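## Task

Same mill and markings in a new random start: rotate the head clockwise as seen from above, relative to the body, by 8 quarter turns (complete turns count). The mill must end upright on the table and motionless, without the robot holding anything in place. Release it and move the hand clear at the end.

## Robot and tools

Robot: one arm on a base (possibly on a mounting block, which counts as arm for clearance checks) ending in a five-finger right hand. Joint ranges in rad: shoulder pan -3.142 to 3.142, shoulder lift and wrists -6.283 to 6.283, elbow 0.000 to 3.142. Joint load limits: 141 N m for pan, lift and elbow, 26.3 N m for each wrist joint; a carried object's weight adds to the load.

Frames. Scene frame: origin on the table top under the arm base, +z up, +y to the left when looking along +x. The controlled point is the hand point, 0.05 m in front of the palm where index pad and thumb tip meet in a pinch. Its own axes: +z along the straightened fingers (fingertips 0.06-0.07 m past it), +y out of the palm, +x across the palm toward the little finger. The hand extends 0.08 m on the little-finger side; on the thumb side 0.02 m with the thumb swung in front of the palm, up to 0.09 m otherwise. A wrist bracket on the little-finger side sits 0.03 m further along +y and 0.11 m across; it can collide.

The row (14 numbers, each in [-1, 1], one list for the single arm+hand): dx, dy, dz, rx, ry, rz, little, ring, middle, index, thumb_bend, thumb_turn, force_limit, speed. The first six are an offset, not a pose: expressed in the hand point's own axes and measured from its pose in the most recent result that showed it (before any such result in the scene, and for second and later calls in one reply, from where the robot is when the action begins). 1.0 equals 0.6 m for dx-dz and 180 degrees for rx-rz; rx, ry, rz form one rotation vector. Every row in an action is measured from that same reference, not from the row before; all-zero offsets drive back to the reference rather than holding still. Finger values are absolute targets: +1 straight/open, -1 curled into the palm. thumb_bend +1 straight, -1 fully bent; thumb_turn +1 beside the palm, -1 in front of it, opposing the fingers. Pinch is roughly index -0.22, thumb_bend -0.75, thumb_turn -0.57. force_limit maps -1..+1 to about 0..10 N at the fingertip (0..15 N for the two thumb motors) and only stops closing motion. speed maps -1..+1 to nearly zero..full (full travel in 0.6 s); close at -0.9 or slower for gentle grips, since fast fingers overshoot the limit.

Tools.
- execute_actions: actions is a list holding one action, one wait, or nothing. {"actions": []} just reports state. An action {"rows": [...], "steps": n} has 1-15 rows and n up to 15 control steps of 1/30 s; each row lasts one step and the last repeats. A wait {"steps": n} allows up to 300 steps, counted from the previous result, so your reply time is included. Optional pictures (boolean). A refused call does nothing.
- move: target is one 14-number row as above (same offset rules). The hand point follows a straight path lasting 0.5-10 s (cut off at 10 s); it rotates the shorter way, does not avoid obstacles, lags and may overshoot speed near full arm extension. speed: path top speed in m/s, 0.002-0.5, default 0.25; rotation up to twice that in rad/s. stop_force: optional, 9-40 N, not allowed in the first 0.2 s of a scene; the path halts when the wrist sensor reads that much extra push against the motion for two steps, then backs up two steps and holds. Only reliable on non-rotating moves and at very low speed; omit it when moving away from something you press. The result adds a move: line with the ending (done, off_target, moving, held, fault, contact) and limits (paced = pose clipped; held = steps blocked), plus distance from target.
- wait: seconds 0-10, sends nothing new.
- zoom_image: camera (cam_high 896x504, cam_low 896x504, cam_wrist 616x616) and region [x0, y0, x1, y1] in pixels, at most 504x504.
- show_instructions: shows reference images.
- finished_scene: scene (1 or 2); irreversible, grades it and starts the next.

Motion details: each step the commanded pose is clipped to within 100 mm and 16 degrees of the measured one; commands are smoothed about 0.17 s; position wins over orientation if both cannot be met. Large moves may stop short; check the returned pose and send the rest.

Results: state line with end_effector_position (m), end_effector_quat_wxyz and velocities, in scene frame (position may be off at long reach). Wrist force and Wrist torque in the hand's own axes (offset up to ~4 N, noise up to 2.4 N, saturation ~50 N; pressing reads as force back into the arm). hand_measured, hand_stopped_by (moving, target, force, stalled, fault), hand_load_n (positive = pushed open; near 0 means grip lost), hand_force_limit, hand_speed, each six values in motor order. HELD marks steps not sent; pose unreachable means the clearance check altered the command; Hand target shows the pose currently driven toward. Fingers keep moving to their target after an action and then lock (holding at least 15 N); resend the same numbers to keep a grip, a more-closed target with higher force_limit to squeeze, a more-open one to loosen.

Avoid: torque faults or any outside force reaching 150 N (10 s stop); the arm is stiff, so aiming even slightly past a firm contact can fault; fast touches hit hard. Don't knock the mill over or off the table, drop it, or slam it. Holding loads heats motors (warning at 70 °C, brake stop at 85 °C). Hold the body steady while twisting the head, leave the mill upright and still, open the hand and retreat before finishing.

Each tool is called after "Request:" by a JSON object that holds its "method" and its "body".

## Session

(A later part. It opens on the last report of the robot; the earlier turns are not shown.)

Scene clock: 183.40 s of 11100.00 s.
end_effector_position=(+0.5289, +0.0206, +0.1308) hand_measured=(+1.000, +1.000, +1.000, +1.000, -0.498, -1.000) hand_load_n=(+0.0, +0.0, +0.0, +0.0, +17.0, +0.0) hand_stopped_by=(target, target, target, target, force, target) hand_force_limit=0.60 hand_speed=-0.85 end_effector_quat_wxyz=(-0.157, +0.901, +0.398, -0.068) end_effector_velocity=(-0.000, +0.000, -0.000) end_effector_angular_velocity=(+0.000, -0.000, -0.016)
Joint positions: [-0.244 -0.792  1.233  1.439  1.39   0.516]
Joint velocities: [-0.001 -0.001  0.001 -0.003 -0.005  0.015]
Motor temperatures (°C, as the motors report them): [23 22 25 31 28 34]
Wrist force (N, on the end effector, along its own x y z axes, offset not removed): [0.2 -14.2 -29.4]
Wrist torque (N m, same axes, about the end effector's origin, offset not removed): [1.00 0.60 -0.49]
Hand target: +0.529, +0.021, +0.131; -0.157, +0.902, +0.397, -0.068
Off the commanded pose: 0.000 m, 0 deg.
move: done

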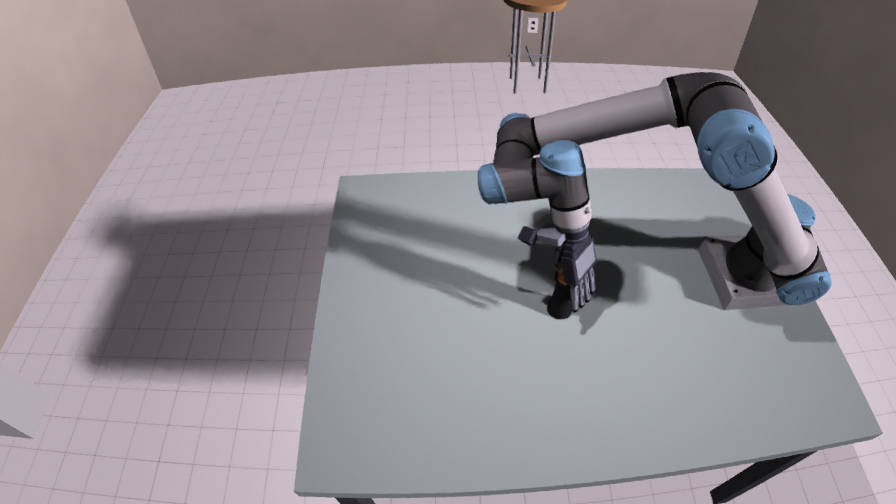

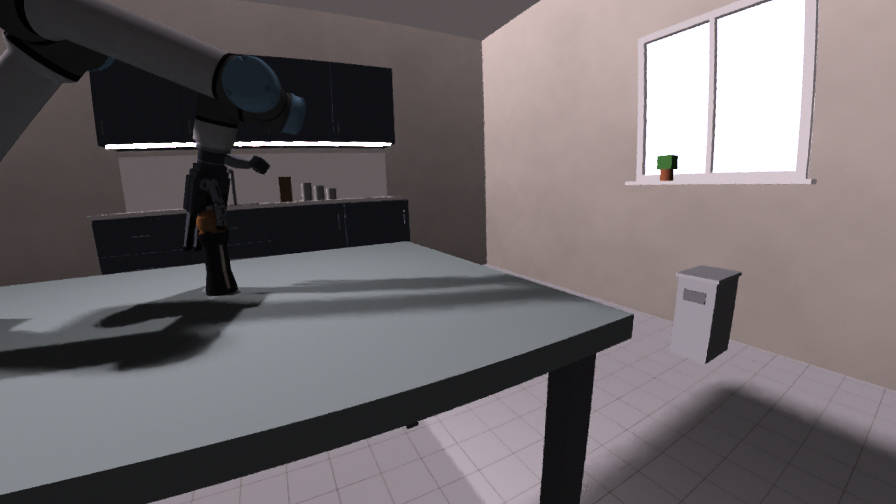

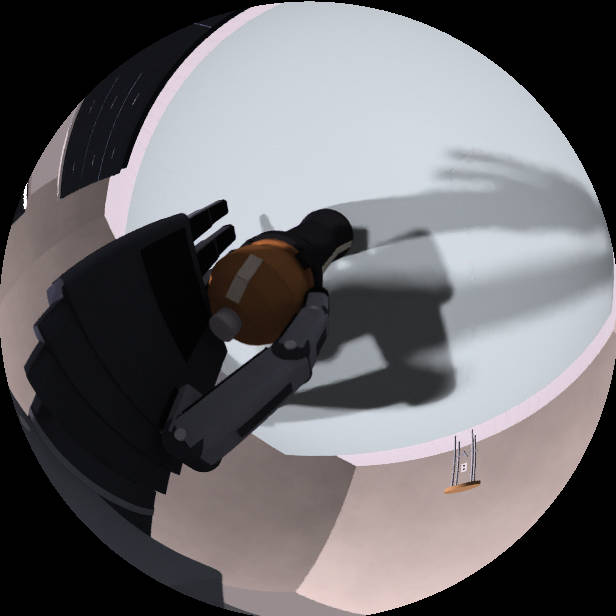

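Request:
{"method": "move", "body": {"target": [-0.0122,-0.0198,0.0074,0,0.0565,0.1568,1,1,1,1,-1,-1,0.6,-0.85], "speed": 0.2}}

Request:
{"method": "move", "body": {"target": [-0.0122,-0.0199,0.0072,0,0.0565,0.1568,1,1,1,1,-1,-1,0.6,-0.85], "speed": 0.2}}

Request:
{"method": "move", "body": {"target": [-0.0122,-0.0199,0.0072,0,0.0565,0.1568,1,1,1,1,-1,-1,0.6,-0.85], "speed": 0.2}}

Request:
{"method": "zoom_image", "body": {"camera": "cam_wrist", "region": [190,190,370,350]}}

Scene clock: 187.53 s of 11100.00 s.
end_effector_position=(+0.5147, +0.0237, +0.1306) hand_measured=(+1.000, +1.000, +1.000, +1.000, -0.498, -1.000) hand_load_n=(+0.0, +0.0, +0.0, +0.0, +17.5, -0.5) hand_stopped_by=(target, target, target, target, force, target) hand_force_limit=0.60 hand_speed=-0.85 end_effector_quat_wxyz=(-0.170, +0.973, +0.152, -0.025) end_effector_velocity=(-0.001, -0.000, -0.000) end_effector_angular_velocity=(-0.001, -0.000, -0.017)
Joint positions: [-0.283 -0.84   1.288  1.316  1.273  0.998]
Joint velocities: [-0.001 -0.003  0.003 -0.006 -0.002  0.016]
Motor temperatures (°C, as the motors report them): [23 22 25 31 28 34]
Wrist force (N, on the end effector, along its own x y z axes, offset not removed): [0.0 -17.5 -34.8]
Wrist torque (N m, same axes, about the end effector's origin, offset not removed): [0.87 0.87 -0.66]
Hand target: +0.515, +0.024, +0.131; -0.170, +0.973, +0.151, -0.025
Off the commanded pose: 0.000 m, 0 deg.
move: done

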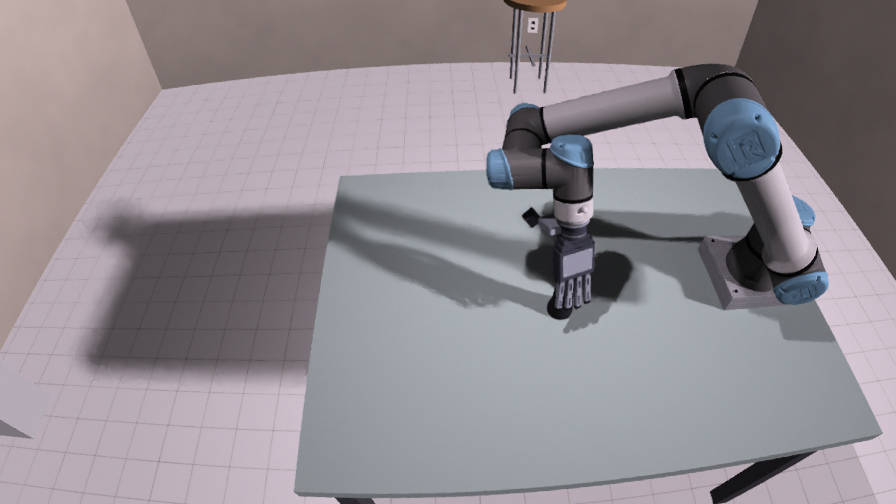

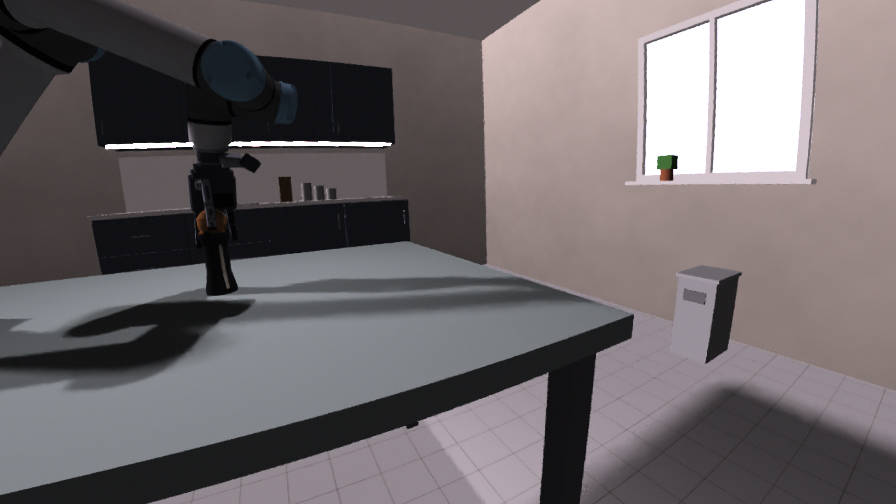

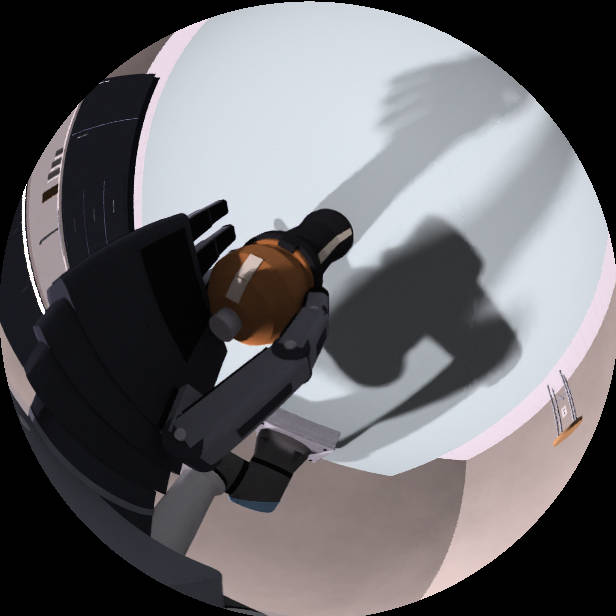

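Scene clock: 189.33 s of 11100.00 s.
end_effector_position=(+0.5039, +0.0336, +0.1306) hand_measured=(+1.000, +1.000, +1.000, +1.000, -0.498, -1.000) hand_load_n=(+0.0, +0.0, +0.0, +0.0, +17.5, -0.5) hand_stopped_by=(target, target, target, target, force, target) hand_force_limit=0.60 hand_speed=-0.85 end_effector_quat_wxyz=(-0.172, +0.979, -0.103, +0.019) end_effector_velocity=(-0.000, -0.000, +0.000) end_effector_angular_velocity=(-0.002, -0.001, -0.018)
Joint positions: [-0.307 -0.908  1.363  1.143  1.221  1.521]
Joint velocities: [-0.001 -0.003  0.004 -0.007  0.002  0.018]
Motor temperatures (°C, as the motors report them): [23 22 25 31 28 34]
Wrist force (N, on the end effector, along its own x y z axes, offset not removed): [1.9 -14.9 -30.6]
Wrist torque (N m, same axes, about the end effector's origin, offset not removed): [0.82 0.54 -0.56]
Hand target: +0.504, +0.034, +0.131; -0.172, +0.979, -0.105, +0.020
Off the commanded pose: 0.000 m, 0 deg.
move: done

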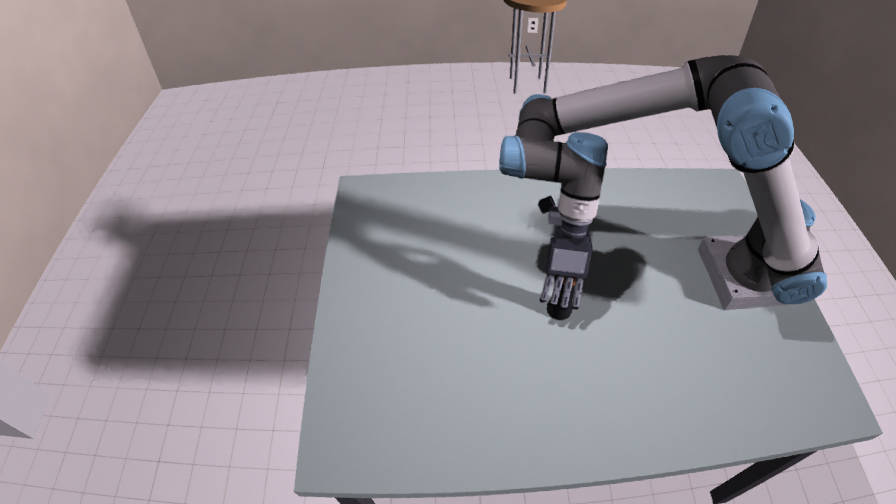

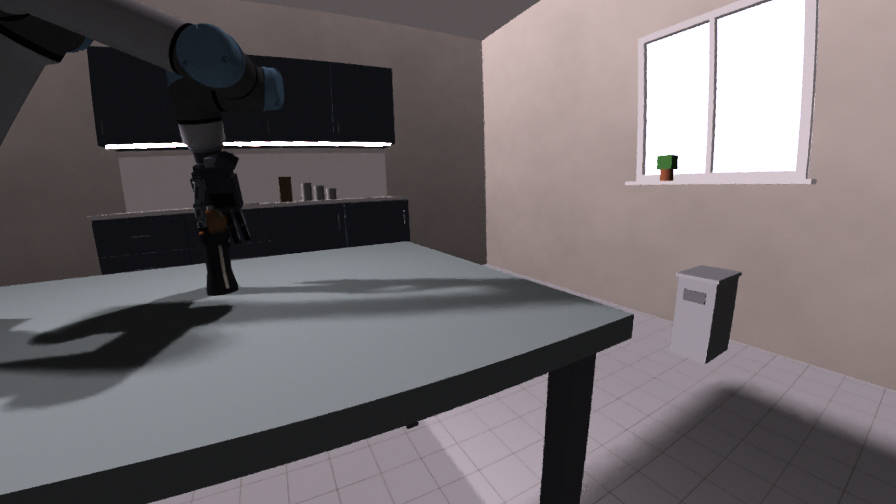

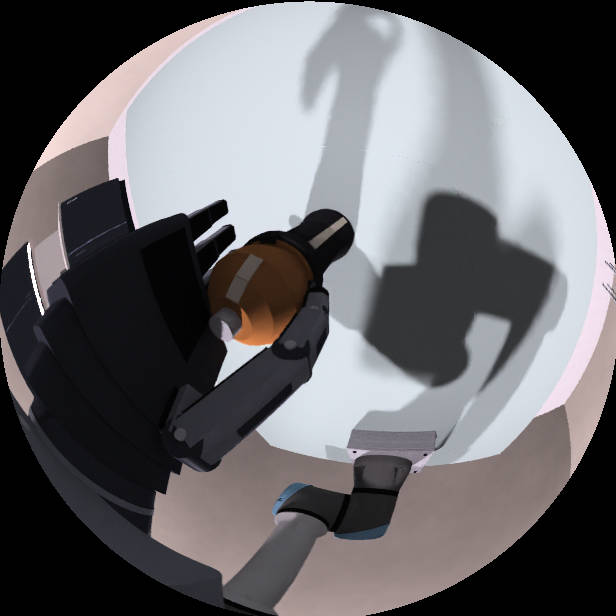

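Scene clock: 191.13 s of 11100.00 s.
end_effector_position=(+0.4995, +0.0475, +0.1306) hand_measured=(+1.000, +1.000, +1.000, +1.000, -0.498, -1.000) hand_load_n=(+0.0, +0.0, +0.0, +0.0, +18.0, +0.0) hand_stopped_by=(target, target, target, target, force, target) hand_force_limit=0.60 hand_speed=-0.85 end_effector_quat_wxyz=(-0.162, +0.920, -0.352, +0.063) end_effector_velocity=(-0.000, +0.000, -0.000) end_effector_angular_velocity=(+0.000, -0.000, -0.017)
Joint positions: [-0.307 -0.985  1.441  0.961  1.26   2.07 ]
Joint velocities: [ 0.    -0.003  0.005 -0.007  0.003  0.018]
Motor temperatures (°C, as the motors report them): [23 22 25 31 28 34]
Wrist force (N, on the end effector, along its own x y z axes, offset not removed): [1.1 -15.3 -31.4]
Wrist torque (N m, same axes, about the end effector's origin, offset not removed): [0.88 0.62 -0.58]
Hand target: +0.499, +0.048, +0.131; -0.162, +0.919, -0.353, +0.063
Off the commanded pose: 0.000 m, 0 deg.
move: done

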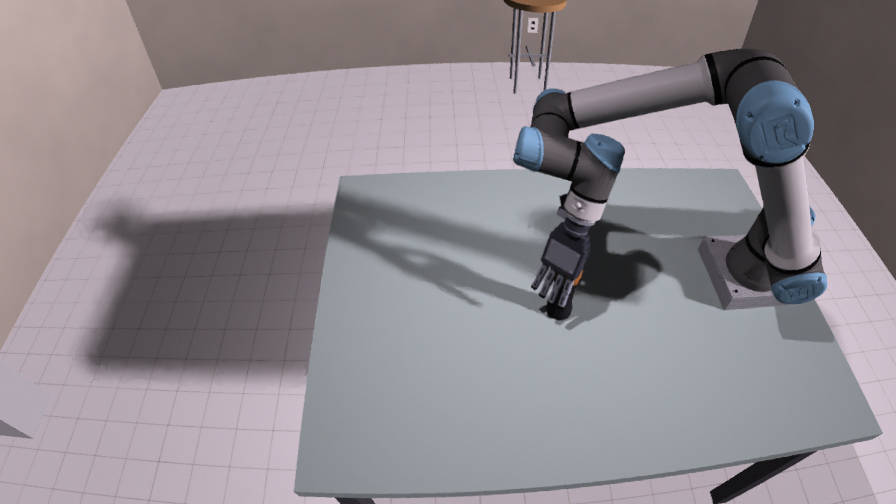

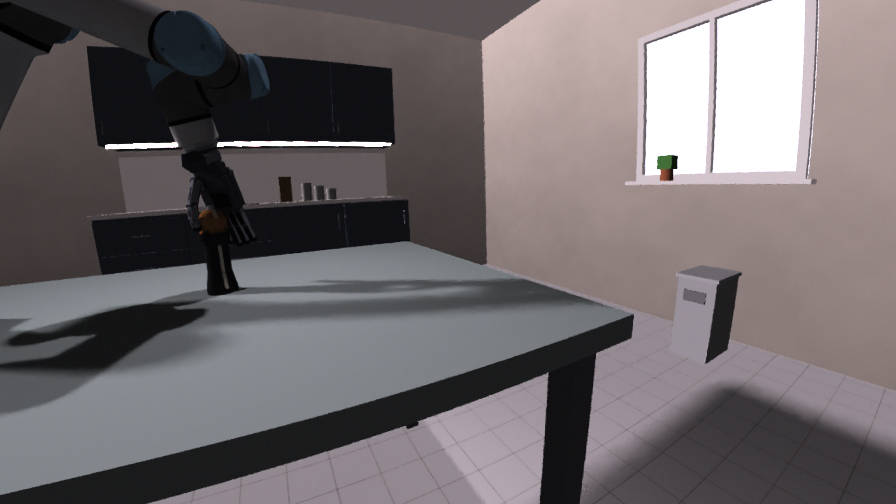

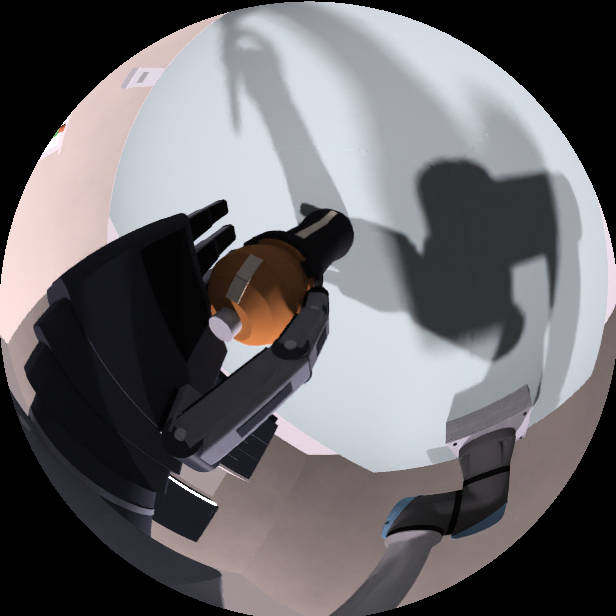

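Region (190, 190, 370, 350) of cam_wrist's 616x616 image, scaled by 2.800, with more detail than that image has.

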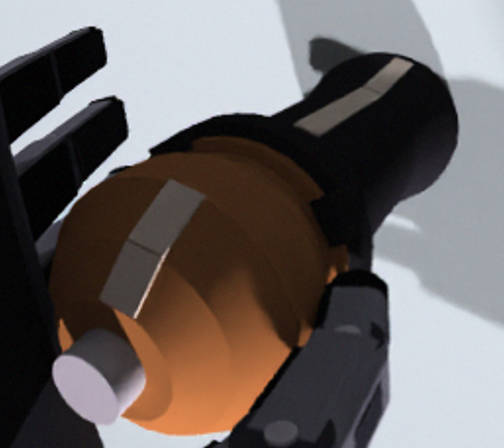

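Request:
{"method": "zoom_image", "body": {"camera": "cam_low", "region": [170,195,270,300]}}

Region (170, 195, 270, 300) of cam_low's 896x504 image, scaled by 4.800, with more detail than that image has; it fills the left 480 columns of this view, and the rest is white.

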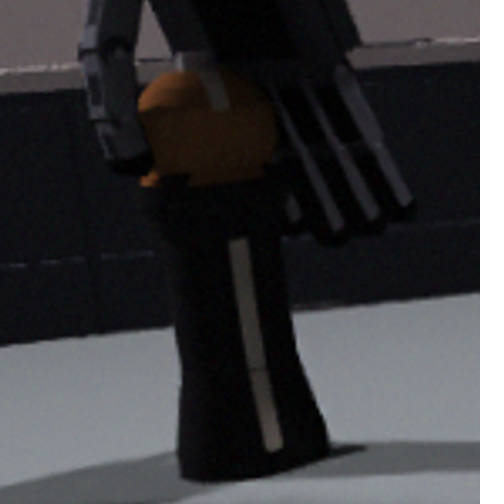

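Request:
{"method": "move", "body": {"target": [-0.0022,-0.0023,0.0008,0,0.0075,0.0209,1,1,1,1,-1,-1,0.6,-0.85], "speed": 0.1}}

Request:
{"method": "move", "body": {"target": [0,-0.004,-0.006,0,0,0,1,1,1,1,1,-1,0.6,0], "speed": 0.02}}

Request:
{"method": "move", "body": {"target": [0,-0.085,-0.22,0,0,0,1,1,1,1,1,-1,0.6,0], "speed": 0.15}}

Request:
{"method": "zoom_image", "body": {"camera": "cam_low", "region": [170,195,270,300]}}

Request:
{"method": "zoom_image", "body": {"camera": "cam_wrist", "region": [250,150,410,310]}}

Scene clock: 195.63 s of 11100.00 s.
end_effector_position=(+0.4994, +0.0494, +0.1306) hand_measured=(+1.000, +1.000, +1.000, +1.000, -0.498, -1.000) hand_load_n=(+0.0, +0.0, +0.0, +0.0, +18.0, +0.5) hand_stopped_by=(target, target, target, target, force, target) hand_force_limit=0.60 hand_speed=-0.85 end_effector_quat_wxyz=(-0.160, +0.907, -0.383, +0.068) end_effector_velocity=(+0.000, +0.000, +0.000) end_effector_angular_velocity=(-0.000, -0.001, -0.014)
Joint positions: [-0.305 -0.994  1.45   0.94   1.272  2.142]
Joint velocities: [ 0.001 -0.003  0.002 -0.005  0.003  0.015]
Motor temperatures (°C, as the motors report them): [23 22 25 31 28 34]
Wrist force (N, on the end effector, along its own x y z axes, offset not removed): [-0.6 -13.7 -30.6]
Wrist torque (N m, same axes, about the end effector's origin, offset not removed): [0.81 0.77 -0.59]
Hand target: +0.499, +0.049, +0.131; -0.160, +0.907, -0.384, +0.068
Off the commanded pose: 0.000 m, 0 deg.
After step 90, 0.70 s passed at rest.
move: done

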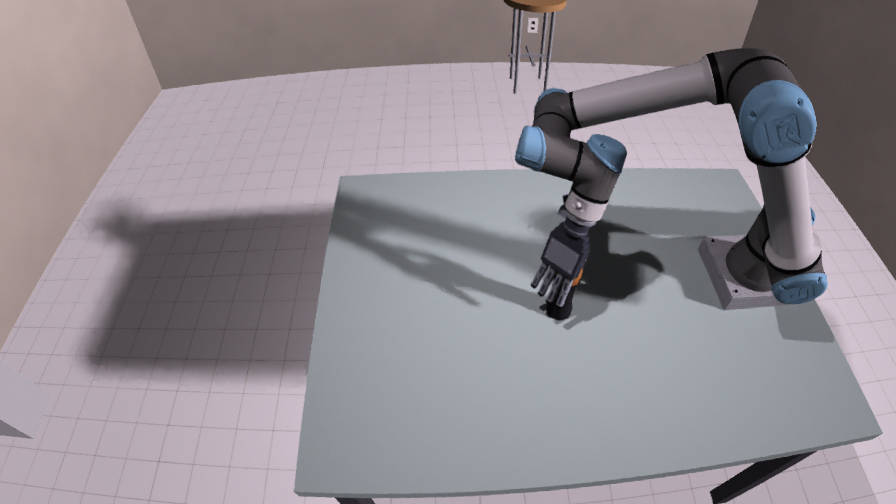

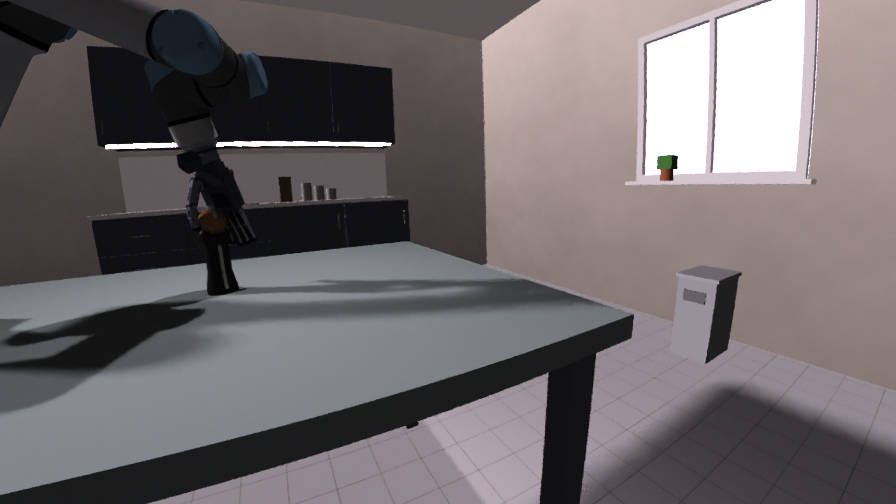

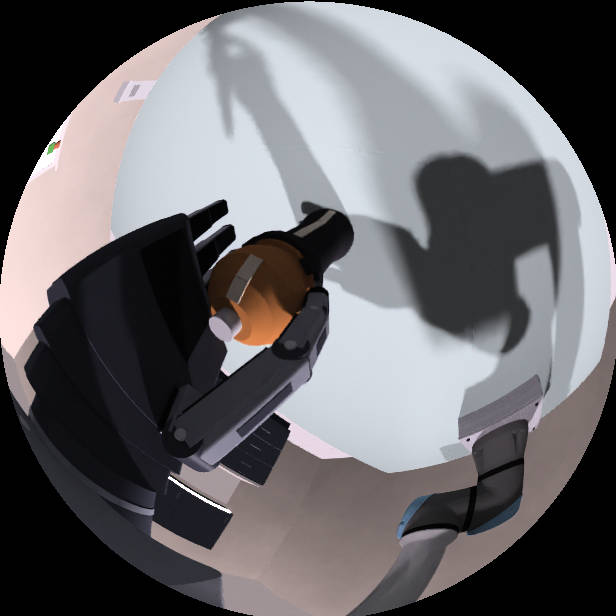

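Scene clock: 197.33 s of 11100.00 s.
end_effector_position=(+0.5002, +0.0501, +0.1348) hand_measured=(+1.000, +1.000, +1.000, +1.000, +1.000, -1.000) hand_load_n=(+0.0, +0.0, +0.0, +0.0, +0.0, +0.0) hand_stopped_by=(target, target, target, target, target, target) hand_force_limit=0.60 hand_speed=0.00 end_effector_quat_wxyz=(-0.160, +0.907, -0.383, +0.068) end_effector_velocity=(+0.000, -0.000, +0.000) end_effector_angular_velocity=(-0.001, -0.001, +0.001)
Joint positions: [-0.303 -0.996  1.443  0.949  1.273  2.144]
Joint velocities: [ 0.     0.    -0.001 -0.     0.001 -0.001]
Motor temperatures (°C, as the motors report them): [23 22 25 31 28 34]
Wrist force (N, on the end effector, along its own x y z axes, offset not removed): [-1.2 3.3 2.1]
Wrist torque (N m, same axes, about the end effector's origin, offset not removed): [0.35 0.10 -0.02]
Hand target: +0.500, +0.050, +0.135; -0.160, +0.907, -0.383, +0.068
Off the commanded pose: 0.000 m, 0 deg.
move: done

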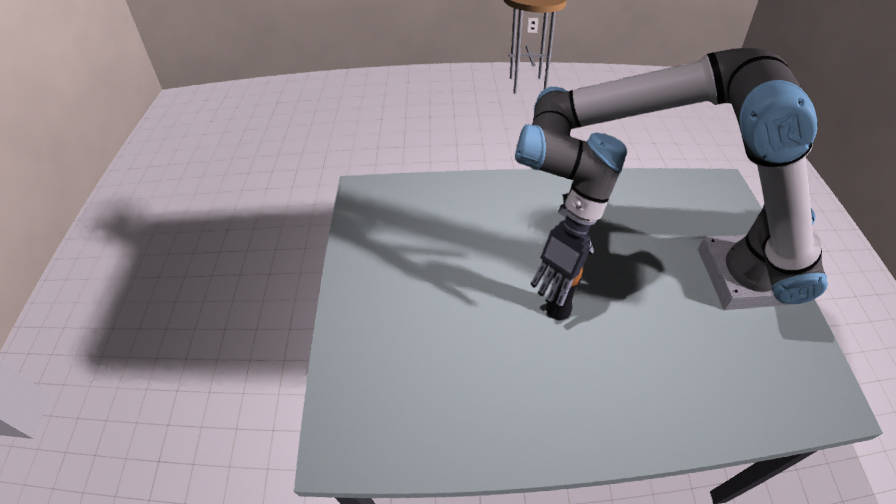

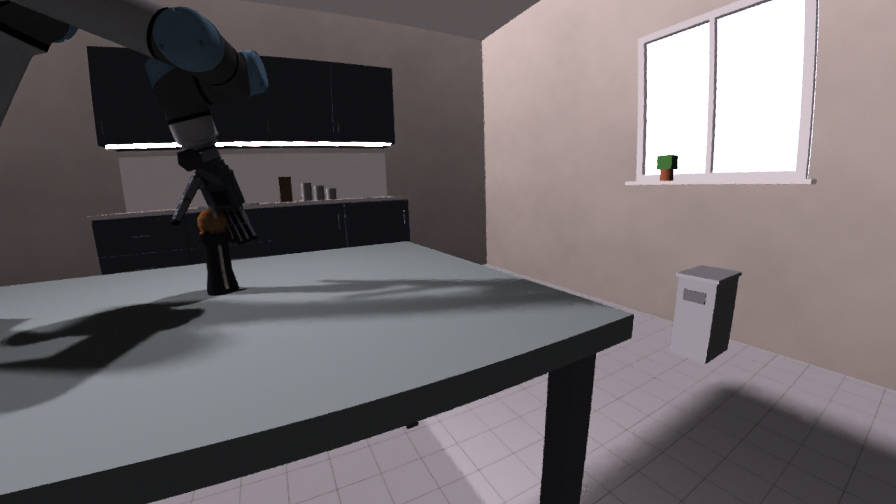

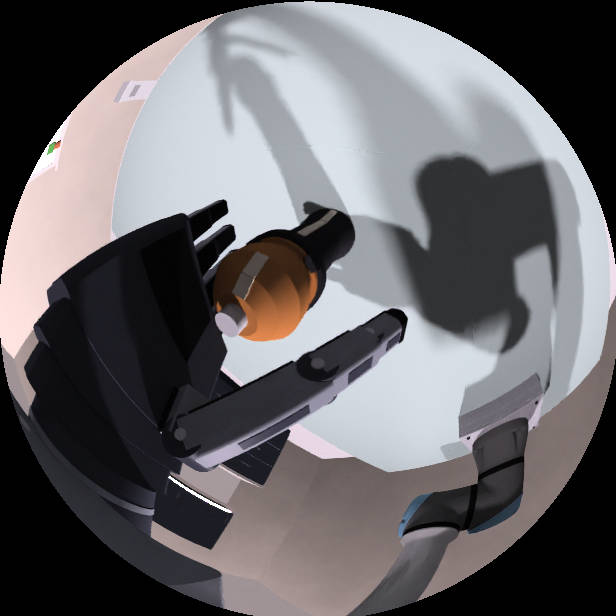

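Scene clock: 198.90 s of 11100.00 s.
end_effector_position=(+0.5021, +0.0523, +0.2761) hand_measured=(+1.000, +1.000, +1.000, +1.000, +1.000, -1.000) hand_load_n=(+0.0, +0.0, +0.0, +0.0, +0.0, +0.0) hand_stopped_by=(target, target, target, target, target, target) hand_force_limit=0.60 hand_speed=0.00 end_effector_quat_wxyz=(-0.160, +0.907, -0.383, +0.068) end_effector_velocity=(+0.000, -0.000, +0.003) end_effector_angular_velocity=(-0.001, -0.001, +0.001)
Joint positions: [-0.299 -1.084  1.203  1.274  1.274  2.149]
Joint velocities: [-0.    -0.    -0.007  0.007  0.    -0.001]
Motor temperatures (°C, as the motors report them): [23 22 25 31 28 34]
Wrist force (N, on the end effector, along its own x y z axes, offset not removed): [-1.7 3.6 2.5]
Wrist torque (N m, same axes, about the end effector's origin, offset not removed): [0.43 0.08 -0.09]
Hand target: +0.502, +0.052, +0.276; -0.160, +0.907, -0.383, +0.068
Off the commanded pose: 0.000 m, 0 deg.
move: done

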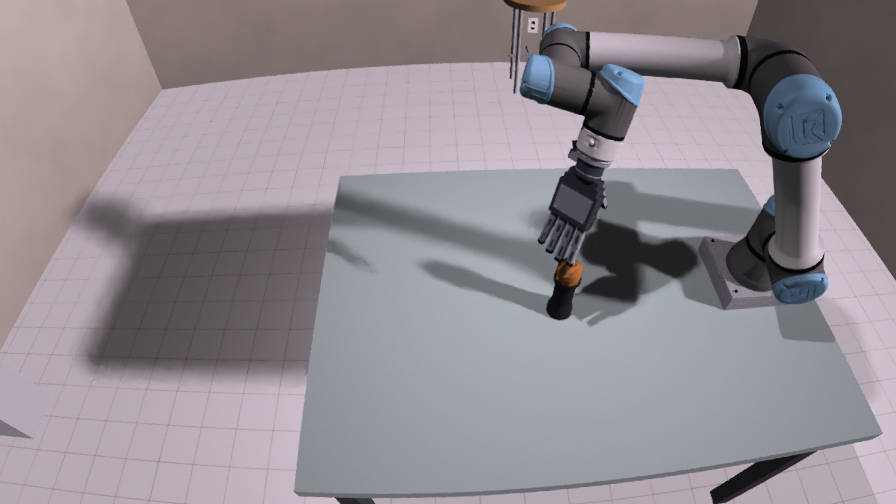

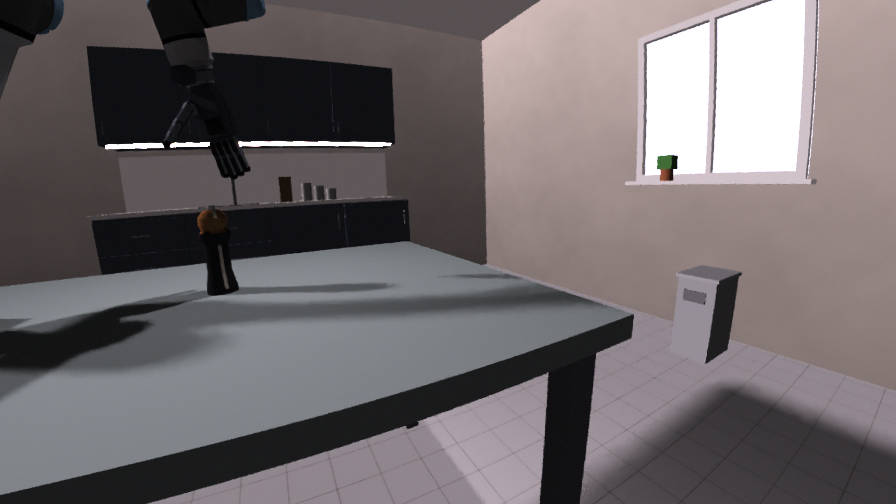

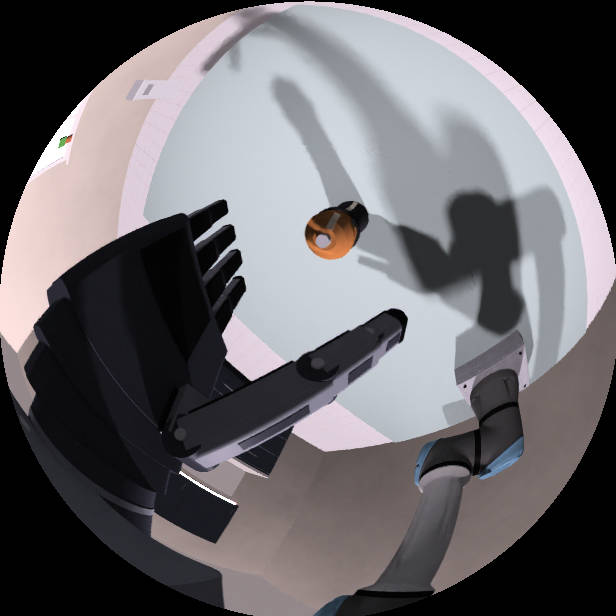

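Region (170, 195, 270, 300) of cam_low's 896x504 image, scaled by 4.800, with more detail than that image has; it fills the left 480 columns of this view, and the rest is white.

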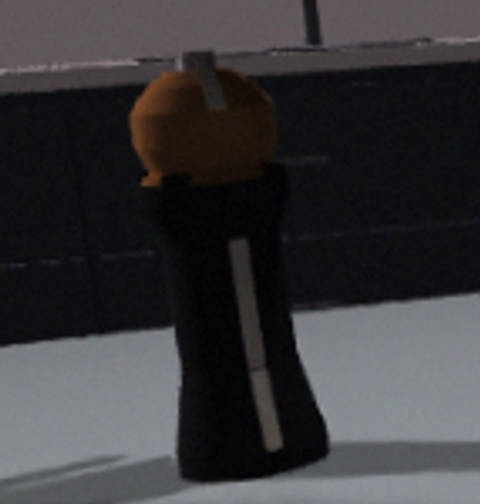

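Region (250, 150, 410, 310) of cam_wrist's 616x616 image, scaled by 3.150, with more detail than that image has.

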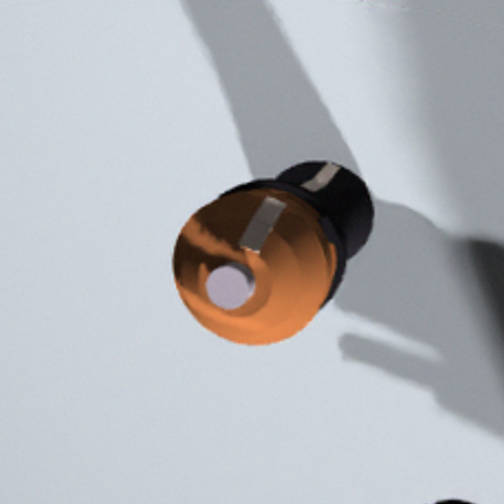

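Request:
{"method": "finished_scene", "body": {"scene": 2}}

The scene is finished: the task was done.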